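# Drop the held pin into its matching-colour bin

## Task

The pin already in the hand carries a paint mark on one side. Place it in the bin whose colour matches that mark, lying flat on the bin's floor; releasing it from a small height just above the bin is allowed. It must stay there without the robot's help, so open the hand and move the hand away before declaring the job finished. Nothing may be knocked or placed off the table.

## Robot and tools

Robot: the upper body of a humanoid on a stand just past the table's -x edge, facing about +x. Only the right arm (seven joints) and its five-finger right hand move. Its right side is toward -y. Occasionally an outside nudge may shift a loose object.

Scene frame: table top at z = 0, +z up, +x across the table away from the robot; the table's near edge is at x = 0.18 m. The origin lies in the table plane roughly under the pelvis. The right shoulder sits about 0.28 m above the pelvis, 0.14 m toward -y, 0.06 m toward +x, and the hand point can be at most 0.59 m from it. The body may be turned or tilted, and reported positions get less accurate at long reach.

Hand point: a spot 0.05 m in front of the palm, where index pad meets thumb tip in a pinch. Its own axes: +z runs along straightened fingers (which extend 0.06 to 0.07 m past it), +y points out of the palm, +x runs across the palm toward the little finger. A wrist bracket on the little-finger side protrudes 0.03 m beyond the point along +y and 0.11 m across the palm; it can collide.

Tool execute_actions, argument actions: a list holding one action, one wait, or nothing. An empty list ({"actions": []}) just reports state. An action is {"rows": [...], "steps": n} with n at most 15 control steps of 1/30 s (15 if omitted); each row covers one step and the final row repeats to fill. A wait is {"steps": n}, n up to 300, counted from the previous result, so your reply time is included. Optional pictures (true/false) controls whether camera images come back. A rejected call sends nothing.

A row is 14 numbers, each in [-1, 1], in this order: dx, dy, dz, rx, ry, rz, little, ring, middle, index, thumb_bend, thumb_turn, force_limit, speed. The first six are an offset, not an absolute pose: a displacement of the hand point expressed in the hand point's own axes, measured from its pose in the latest result that reports it (or, before any such result and for later calls within the same reply, from where the robot stands when the action begins). Every row is counted from that same base, not from the previous row. 1.0 equals 0.6 m for dx, dy, dz and 180 degrees for the rotation vector rx, ry, rz. All-zero offsets pull the arm back to that base; they are not a pause.

Finger values are absolute targets: +1 fully open/straight, -1 fully curled. thumb_bend: +1 straight, -1 fully bent. thumb_turn: +1 beside the palm, -1 across in front of it. A pinch is about index -0.22, thumb_bend -0.75, thumb_turn -0.57. force_limit maps -1..+1 linearly to about 0..10 N fingertip force (0..15 N for the two thumb motors) and only stops closing motors. speed maps -1..+1 to near zero..full speed (full travel in 0.6 s). For gentle grips close at speed -0.9 or slower. A motor only starts when its target changes by at least 0.01; it then locks on arrival or at the force limit. Resending identical numbers maintains a grip; opening requires a target more open than hand_measured.

Tool move, arguments target (one 14-number row as above, offsets from the same base) and speed (m/s, 0.002 to 0.5, default 0.25; rotation up to twice that in rad/s). It drives the hand point along a straight path lasting 0.5 to 10 s, taking the shorter rotation, and does not slow for obstacles. Hand numbers are sent at the start. Its extra result line says how it ended: done (settled near target), off_target, moving, held, or fault, plus which limits acted (paced = pose clipped; held = a check blocked steps, after which the arm may jump faster) and the distance from target.

Tool wait, argument seconds (0 to 10): lets time pass, sending nothing. Tool zoom_image, arguments camera (cam_high, cam_low or cam_wrist, each 672x504) and region [x0, y0, x1, y1] in pixels from the top-left, at most 504 by 504. Tool show_instructions shows the reference image. Tool finished_scene, argument scene (the current scene's number), ends and grades the scene irreversibly.

Results: end_effector_position (m) and end_effector_quat_wxyz in the scene frame; hand_measured, hand_stopped_by (moving, target, force, stalled, fault), hand_load_n (positive when pushed open), hand_force_limit, hand_speed, each six values in motor order. A lost grip shows as loads dropping near 0. HELD marks steps on which your command was withheld; a 'pose unreachable' line means the clearance check altered or blocked it. 'Hand target' shows where the controller is driving.

Each step the commanded pose is clipped to 70 mm and 16 degrees from the measured one, so far offsets need several actions; check the reported pose afterward. Joint speed is capped at 2.4 rad/s.

Avoid: contact torques reaching joint limits (23.2 N m for most joints, 4.65 N m for wrist pitch and yaw, held weight included), which freeze the arm for 10 s; fast or deep pushes into objects; long heavy holds that overheat motors (warning at 90 °C, arm drops at 120 °C); dropping the pin from high up; anything leaving the table. Move smoothly, keep the drop low over the correct bin, open the hand, withdraw, then finish.

Each tool is called after ">>>" by a JSON object that holds its "op" and its "data".

Reference images:

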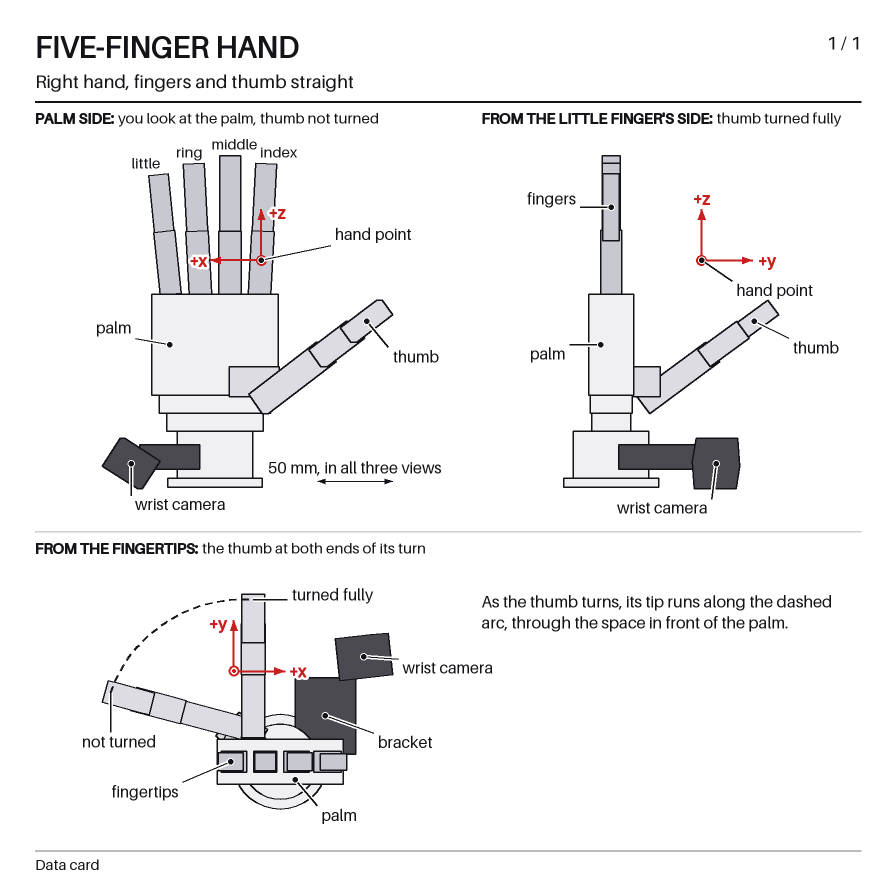

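## Session

>>> {"op": "execute_actions", "data": {"actions": []}}

Scene clock: 0.00 s of 4800.00 s.
end_effector_position=(+0.4003, -0.0593, +0.3236) hand_measured=(+1.000, +1.000, +1.000, -0.142, -0.750, -0.550) hand_load_n=(+0.0, +0.0, +0.0, +5.0, +0.5, +0.0) hand_stopped_by=(target, target, target, target, target, target) hand_force_limit=0.00 hand_speed=-0.80 end_effector_quat_wxyz=(+0.612, -0.626, +0.348, -0.336)
Joint positions: [-0.828 -1.193  0.191 -0.639 -0.213  0.358  0.521]
Joint velocities: [-0.011  0.     0.006  0.     0.006  0.     0.   ]
Joint torques (N m, as the arm reports them, + toward a larger angle): no reading
Hand target: +0.400, -0.059, +0.324; +0.612, -0.626, +0.348, -0.336

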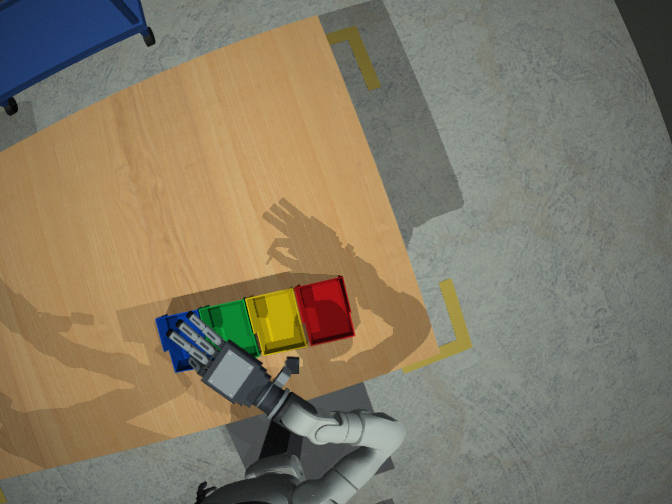

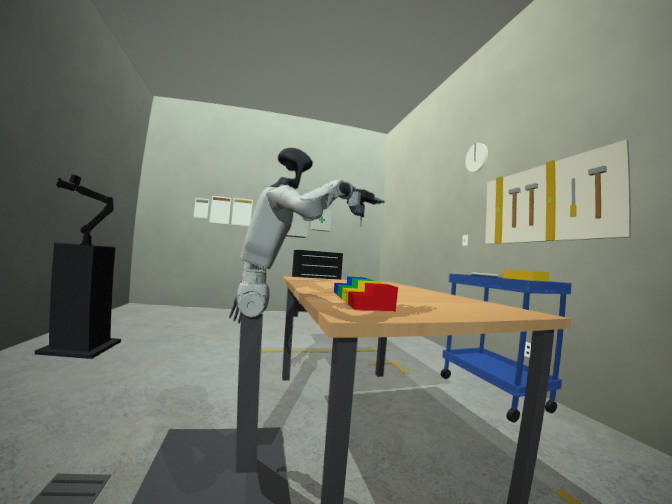

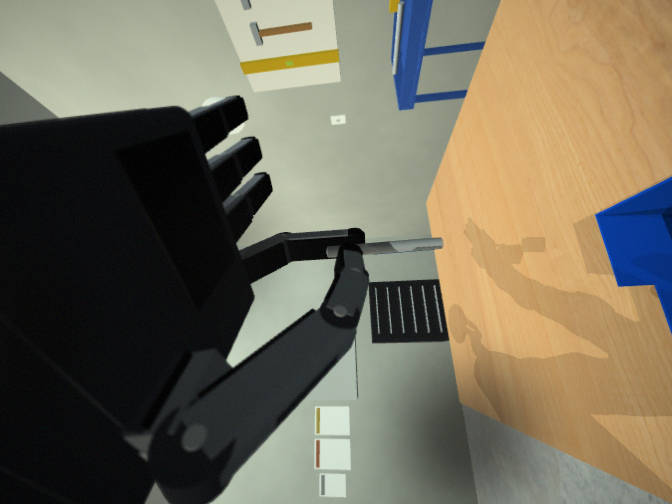

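>>> {"op": "zoom_image", "data": {"camera": "cam_wrist", "region": [300,200,460,300]}}

>>> {"op": "zoom_image", "data": {"camera": "cam_low", "region": [320,170,420,320]}}

Region (300, 200, 460, 300) of cam_wrist's 672x504 image, scaled by 3.150, with more detail than that image has; it fills the top 315 rows of this view, and the rest is white.

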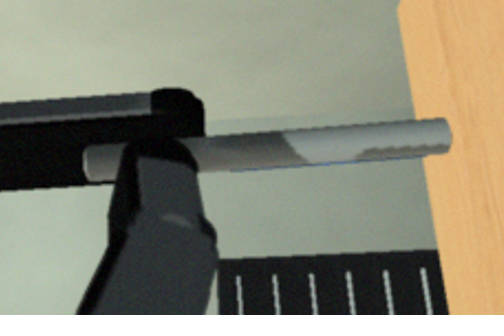

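Region (320, 170, 420, 320) of cam_low's 672x504 image, scaled by 3.360, with more detail than that image has.

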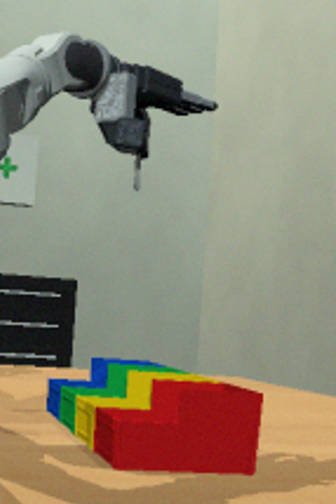

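>>> {"op": "zoom_image", "data": {"camera": "cam_wrist", "region": [365,230,445,270]}}

>>> {"op": "move", "data": {"target": [0,0.2,0,0,0,0,1,1,1,-0.22,-0.75,-0.55,0,-0.8]}}

Region (365, 230, 445, 270) of cam_wrist's 672x504 image, scaled by 6.300, with more detail than that image has.

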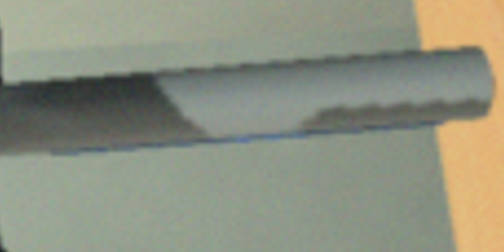

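Scene clock: 15.83 s of 4800.00 s.
end_effector_position=(+0.3929, -0.0590, +0.1979) hand_measured=(+1.000, +1.000, +1.000, -0.142, -0.750, -0.550) hand_load_n=(+0.0, +0.0, +0.0, +5.0, +0.5, +0.0) hand_stopped_by=(target, target, target, force, target, target) hand_force_limit=0.00 hand_speed=-0.80 end_effector_quat_wxyz=(+0.607, -0.635, +0.341, -0.334)
Joint positions: [-0.454 -1.068  0.432 -0.518 -0.565  0.17   0.102]
Joint velocities: [ 0.006  0.006  0.     0.008  0.005  0.    -0.002]
Joint torques (N m, as the arm reports them, + toward a larger angle): [-4.61 -2.84 -1.93 -1.45 -0.05 -0.1  -1.15]
Hand target: +0.393, -0.059, +0.198; +0.608, -0.635, +0.339, -0.335
Off the commanded pose: 0.007 m, 2 deg.
After step 90, 11.83 s passed at rest.
move: off_target

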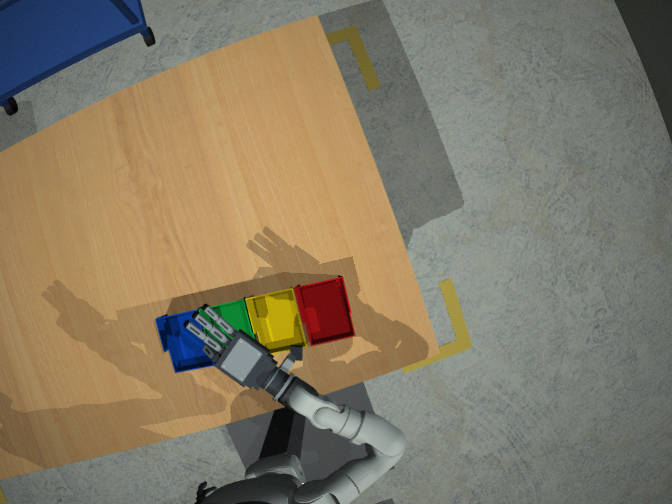

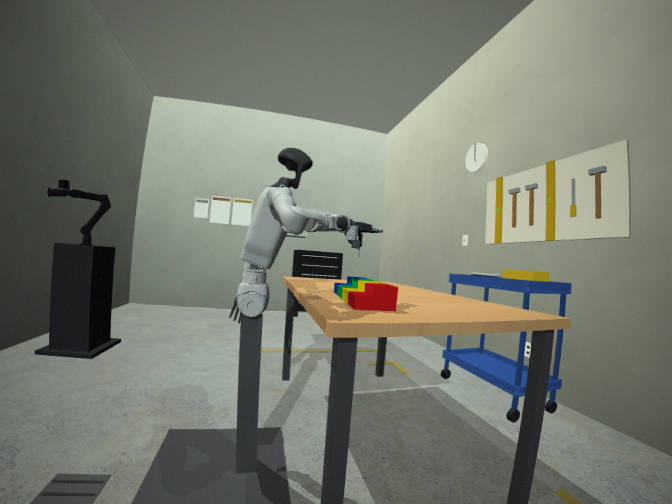

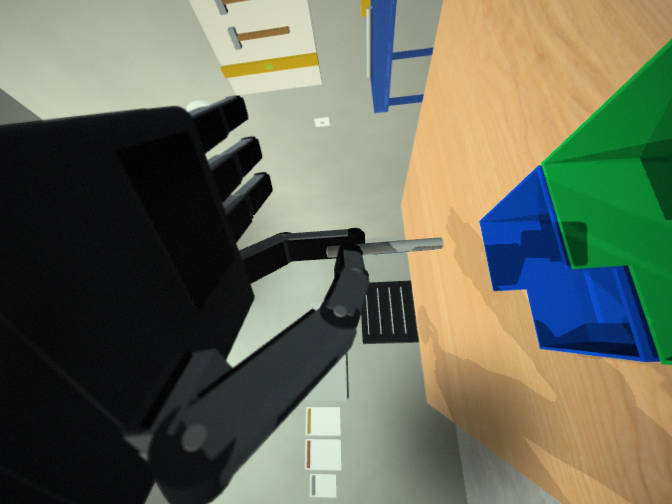

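>>> {"op": "move", "data": {"target": [-0.162,0.082,0.102,0,0,0,1,1,1,-0.22,-0.75,-0.55,0,-0.8]}}

Scene clock: 22.57 s of 4800.00 s.
end_effector_position=(+0.3834, +0.0590, +0.1481) hand_measured=(+1.000, +1.000, +1.000, -0.142, -0.750, -0.550) hand_load_n=(+0.0, +0.0, +0.0, +5.0, +0.5, +0.0) hand_stopped_by=(target, target, target, force, target, target) hand_force_limit=0.00 hand_speed=-0.80 end_effector_quat_wxyz=(+0.610, -0.637, +0.333, -0.333)
Joint positions: [-0.618 -0.496  0.893 -0.364 -1.1    0.497  0.22 ]
Joint velocities: [-0.006  0.006  0.011 -0.002  0.     0.001  0.   ]
Joint torques (N m, as the arm reports them, + toward a larger angle): [-4.85 -0.04 -1.66 -2.85 -0.66  0.13 -0.89]
Hand target: +0.384, +0.059, +0.148; +0.609, -0.637, +0.333, -0.335
Off the commanded pose: 0.009 m, 1 deg.
After step 90, 2.73 s passed at rest.
move: off_target

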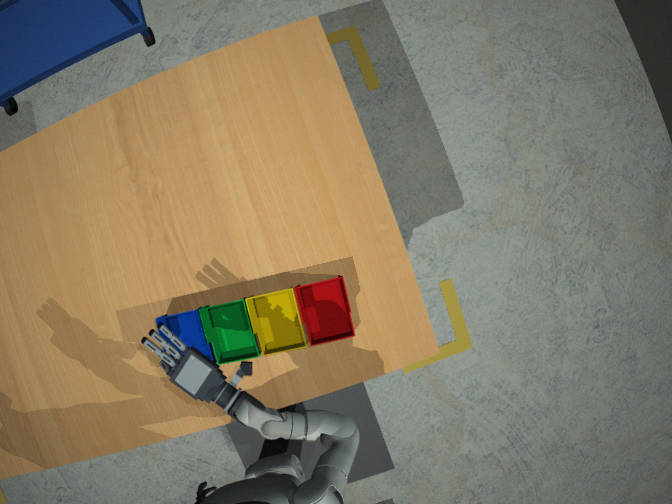

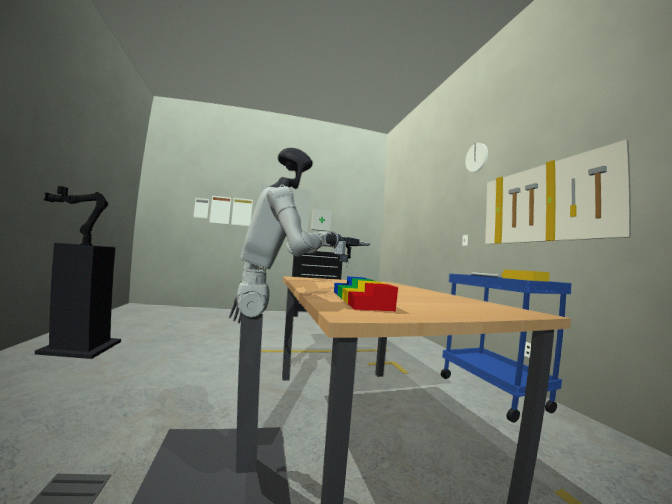

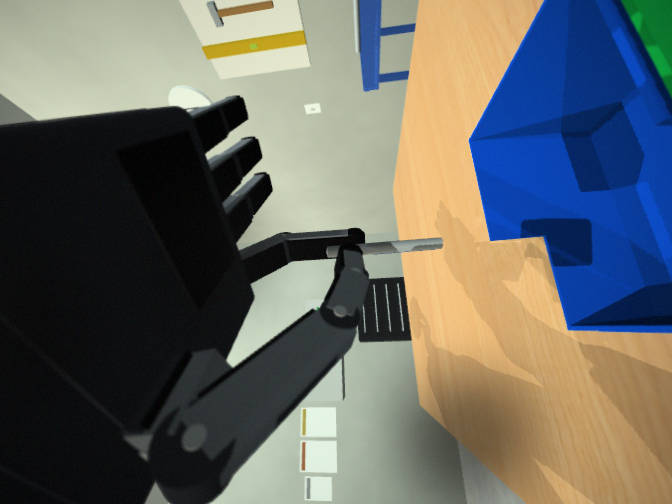

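>>> {"op": "move", "data": {"target": [0.045,0.04,0.025,0,0,0,1,1,1,-0.22,-0.75,-0.55,0,-0.8], "speed": 0.1}}

Scene clock: 30.40 s of 4800.00 s.
end_effector_position=(+0.4093, +0.0440, +0.1217) hand_measured=(+1.000, +1.000, +1.000, -0.142, -0.750, -0.550) hand_load_n=(+0.0, +0.0, +0.0, +5.0, +0.5, +0.0) hand_stopped_by=(target, target, target, force, target, target) hand_force_limit=0.00 hand_speed=-0.80 end_effector_quat_wxyz=(+0.607, -0.640, +0.332, -0.333)
Joint positions: [-0.654 -0.516  0.847 -0.137 -0.978  0.346  0.044]
Joint velocities: [ 0.003 -0.002  0.005  0.006  0.012 -0.008 -0.001]
Joint torques (N m, as the arm reports them, + toward a larger angle): [-5.46 -0.74 -1.85 -2.73  0.02 -0.13 -1.09]
Hand target: +0.410, +0.044, +0.123; +0.608, -0.639, +0.333, -0.333
Off the commanded pose: 0.003 m, 0 deg.
After step 90, 4.07 s passed at rest.
move: done

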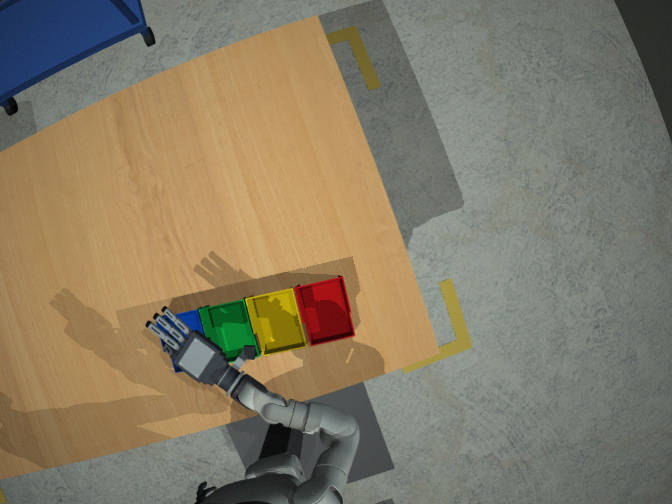

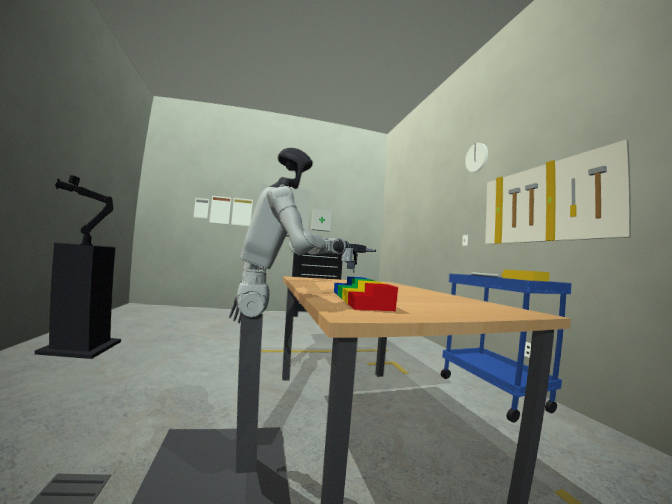

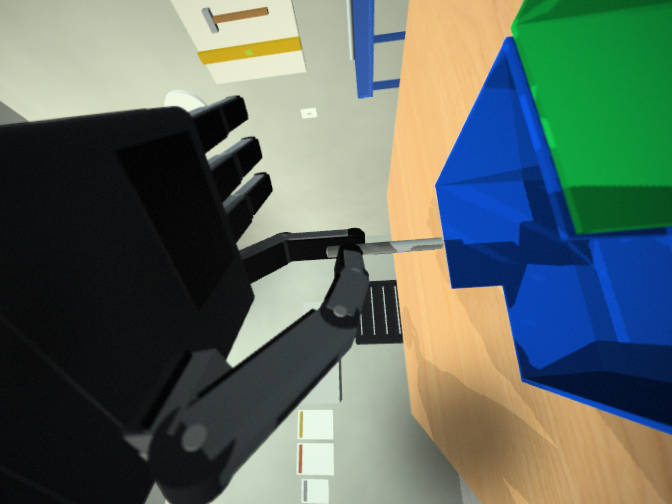

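>>> {"op": "move", "data": {"target": [0.02,0.033,-0.014,0,0,0,1,1,1,-0.22,-0.75,-0.55,0,-0.8], "speed": 0.06}}

Scene clock: 36.43 s of 4800.00 s.
end_effector_position=(+0.4075, +0.0296, +0.1016) hand_measured=(+1.000, +1.000, +1.000, -0.142, -0.750, -0.550) hand_load_n=(+0.0, +0.0, +0.0, +5.0, +0.5, +0.0) hand_stopped_by=(target, target, target, force, target, target) hand_force_limit=0.00 hand_speed=-0.80 end_effector_quat_wxyz=(+0.606, -0.642, +0.330, -0.333)
Joint positions: [-0.615 -0.553  0.843 -0.063 -0.954  0.275 -0.064]
Joint velocities: [ 0.005  0.012 -0.015 -0.006  0.006 -0.002  0.   ]
Joint torques (N m, as the arm reports them, + toward a larger angle): [-5.01 -0.98 -1.84 -2.69  0.15 -0.2  -1.11]
Hand target: +0.408, +0.029, +0.102; +0.607, -0.642, +0.331, -0.333
Off the commanded pose: 0.002 m, 0 deg.
After step 90, 2.27 s passed at rest.
move: done

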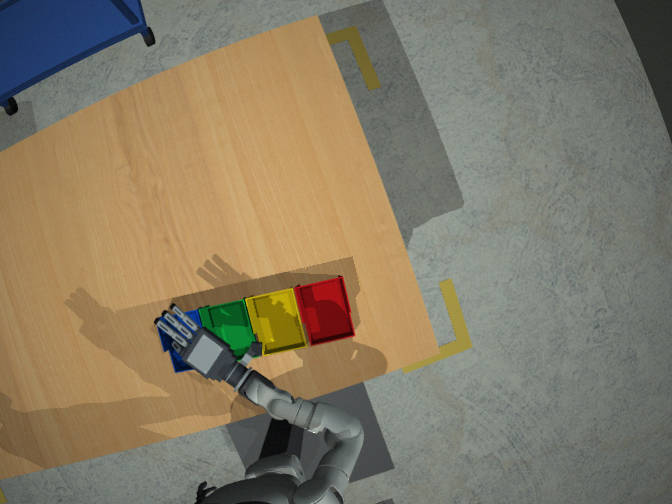

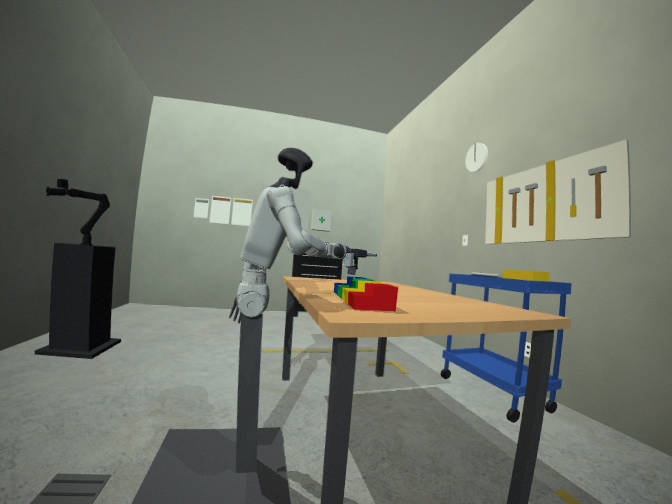

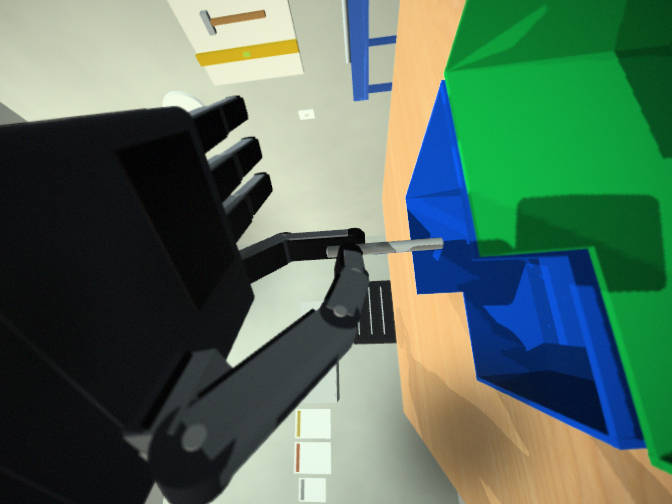

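>>> {"op": "execute_actions", "data": {"actions": [{"rows":[[0,0,0,0,0,0,1,1,1,0.4,-0.75,-0.55,0,0]]}], "pictures": false}}

>>> {"op": "move", "data": {"target": [0.05,-0.15,-0.15,0,0,0,1,1,1,0.4,-0.75,-0.55,0,0]}}

>>> {"op": "zoom_image", "data": {"camera": "cam_high", "region": [130,280,290,400]}}

Scene clock: 41.27 s of 4800.00 s.
end_effector_position=(+0.4075, +0.0296, +0.1017) hand_measured=(+1.000, +1.000, +1.000, +0.400, -0.750, -0.550) hand_load_n=(+0.0, +0.0, +0.0, +0.0, +0.0, +0.0) hand_stopped_by=(target, target, target, moving, target, target) hand_force_limit=0.00 hand_speed=0.00 end_effector_quat_wxyz=(+0.606, -0.642, +0.329, -0.333)
Joint positions: [-0.615 -0.553  0.842 -0.063 -0.954  0.274 -0.064]
Joint velocities: [-0.003 -0.005  0.002 -0.011 -0.002  0.     0.   ]
Joint torques (N m, as the arm reports them, + toward a larger angle): [-4.9  -0.8  -1.57 -3.09 -0.08  0.03 -0.94]
Hand target: +0.407, +0.030, +0.102; +0.606, -0.642, +0.330, -0.333
Off the commanded pose: 0.000 m, 0 deg.
Steps of this call (steps 1 to 90: nothing new was sent; then 1.33 s passed at rest; steps 91 to 105: all 15 steps of this action). Readings (end_effector_position | what the end effector reports):
91: (+0.4075, +0.0296, +0.1017) | hand_measured=(+1.000, +1.000, +1.000, -0.142, -0.750, -0.550) hand_load_n=(+0.0, +0.0, +0.0, +5.0, +0.5, +0.0) hand_stopped_by=(target, target, target, moving, target, target) hand_force_limit=0.00 hand_speed=0.00
92: (+0.4075, +0.0296, +0.1017) | hand_measured=(+1.000, +1.000, +1.000, -0.142, -0.750, -0.550) hand_load_n=(+0.0, +0.0, +0.0, +5.0, +0.5, +0.0) hand_stopped_by=(target, target, target, moving, target, target) hand_force_limit=0.00 hand_speed=0.00
94: (+0.4075, +0.0296, +0.1017) | hand_measured=(+1.000, +1.000, +1.000, -0.096, -0.750, -0.550) hand_load_n=(+0.0, +0.0, +0.0, +0.0, +0.0, +0.0) hand_stopped_by=(target, target, target, moving, target, target) hand_force_limit=0.00 hand_speed=0.00
98: (+0.4075, +0.0296, +0.1017) | hand_measured=(+1.000, +1.000, +1.000, +0.130, -0.750, -0.550) hand_load_n=(+0.0, +0.0, +0.0, +0.0, +0.0, +0.0) hand_stopped_by=(target, target, target, moving, target, target) hand_force_limit=0.00 hand_speed=0.00
105: the state above

Scene clock: 42.53 s of 4800.00 s.
end_effector_position=(+0.3573, -0.0466, +0.1951) hand_measured=(+1.000, +1.000, +1.000, +0.400, -0.750, -0.550) hand_load_n=(+0.0, +0.0, +0.0, +0.0, +0.0, +0.0) hand_stopped_by=(target, target, target, target, target, target) hand_force_limit=0.00 hand_speed=0.00 end_effector_quat_wxyz=(+0.606, -0.638, +0.338, -0.334)
Joint positions: [-0.308 -1.086  0.451 -0.741 -0.666  0.313  0.108]
Joint velocities: [-0.002  0.009  0.003  0.012 -0.003 -0.006  0.   ]
Joint torques (N m, as the arm reports them, + toward a larger angle): [-3.53 -2.84 -2.02 -2.22  0.09 -0.08 -1.04]
Hand target: +0.357, -0.046, +0.195; +0.607, -0.637, +0.339, -0.332
Off the commanded pose: 0.008 m, 1 deg.
move: off_target

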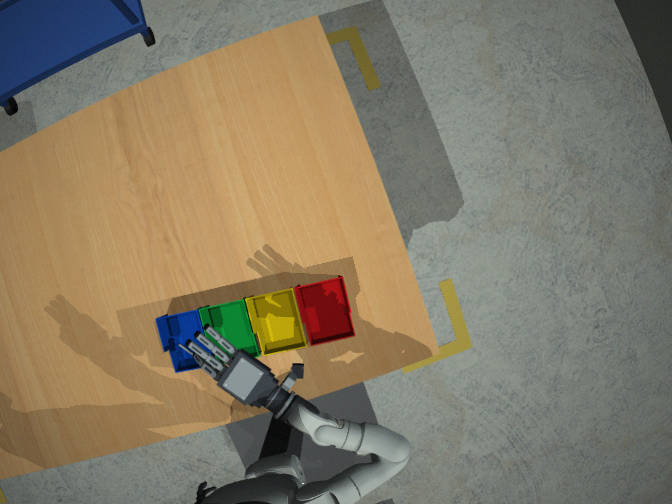

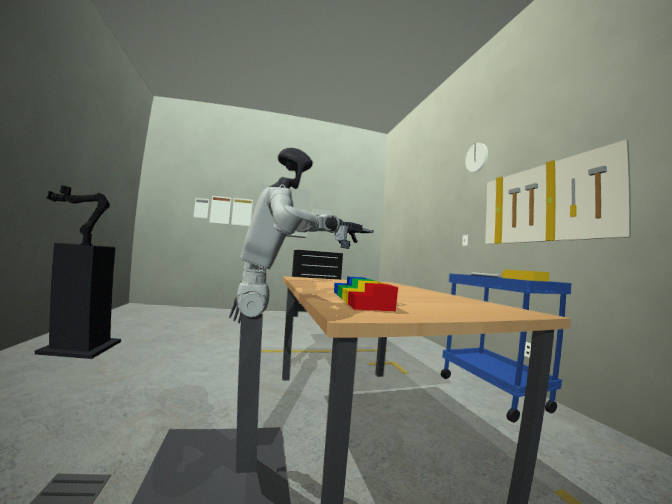

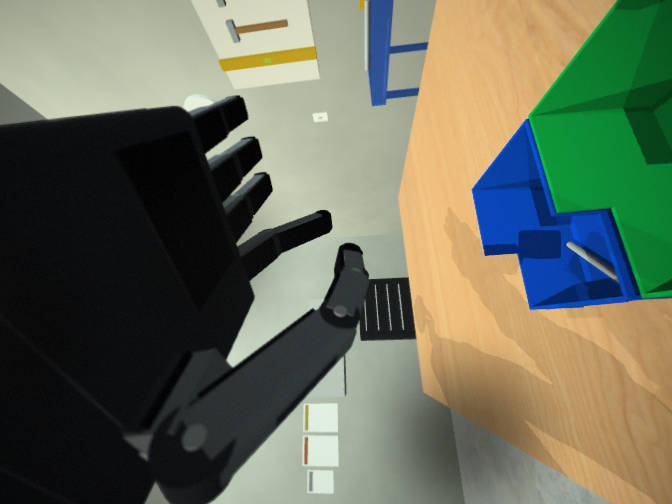

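Region (130, 280, 290, 400) of cam_high's 672x504 image, scaled by 3.150, with more detail than that image has; it fills the top 378 rows of this view, and the rest is white.

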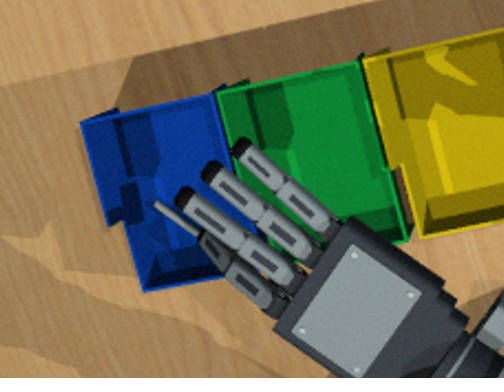

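Check it's flat.

>>> {"op": "move", "data": {"target": [0.15,0,-0.11,0,0,0,1,1,1,0.4,-0.75,-0.55,0,0]}}

>>> {"op": "zoom_image", "data": {"camera": "cam_high", "region": [140,300,260,390]}}

Scene clock: 46.63 s of 4800.00 s.
end_effector_position=(+0.3520, -0.1598, +0.1957) hand_measured=(+1.000, +1.000, +1.000, +0.400, -0.750, -0.550) hand_load_n=(+0.0, +0.0, +0.0, +0.0, +0.0, +0.0) hand_stopped_by=(target, target, target, target, target, target) hand_force_limit=0.00 hand_speed=0.00 end_effector_quat_wxyz=(+0.604, -0.642, +0.337, -0.332)
Joint positions: [ 0.183 -1.479 -0.043 -0.263 -0.344 -0.361 -0.348]
Joint velocities: [-0.011 -0.002 -0.018  0.008  0.    -0.005  0.   ]
Joint torques (N m, as the arm reports them, + toward a larger angle): [-3.44 -3.83 -2.22 -0.31  0.74 -0.12 -1.  ]
Hand target: +0.352, -0.160, +0.196; +0.605, -0.641, +0.337, -0.332
Off the commanded pose: 0.004 m, 1 deg.
move: off_target

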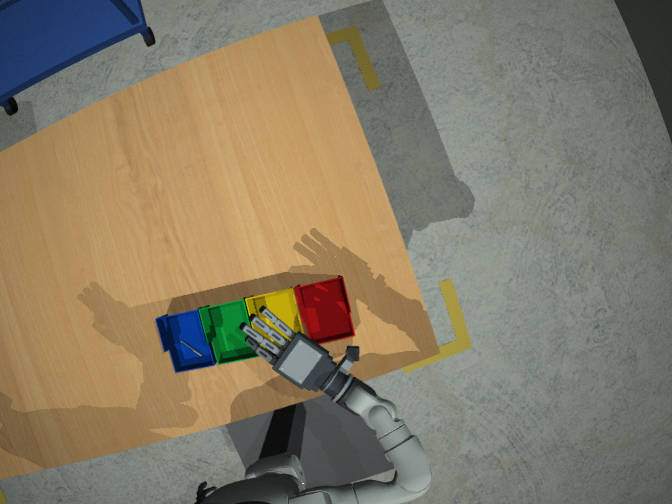

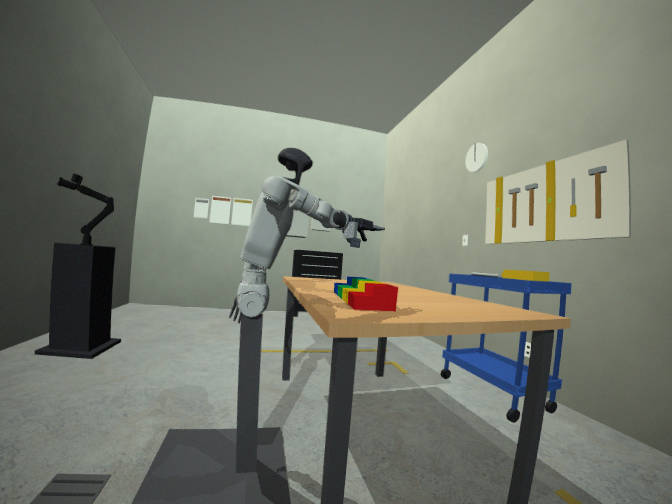

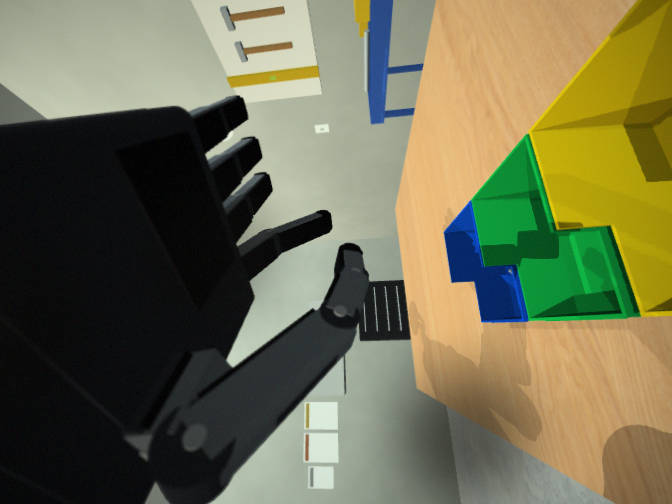

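Region (140, 300, 260, 390) of cam_high's 672x504 image, scaled by 4.200, with more detail than that image has; it fills the top 378 rows of this view, and the rest is white.

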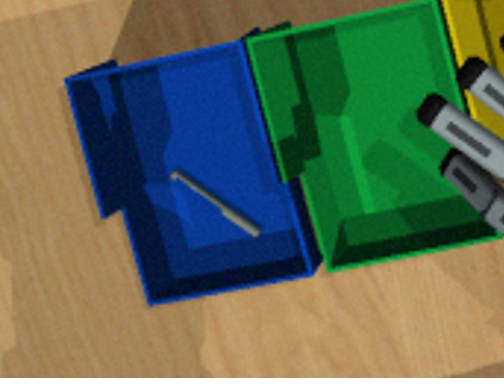

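>>> {"op": "finished_scene", "data": {"scene": 1}}

The scene is finished: the task was done.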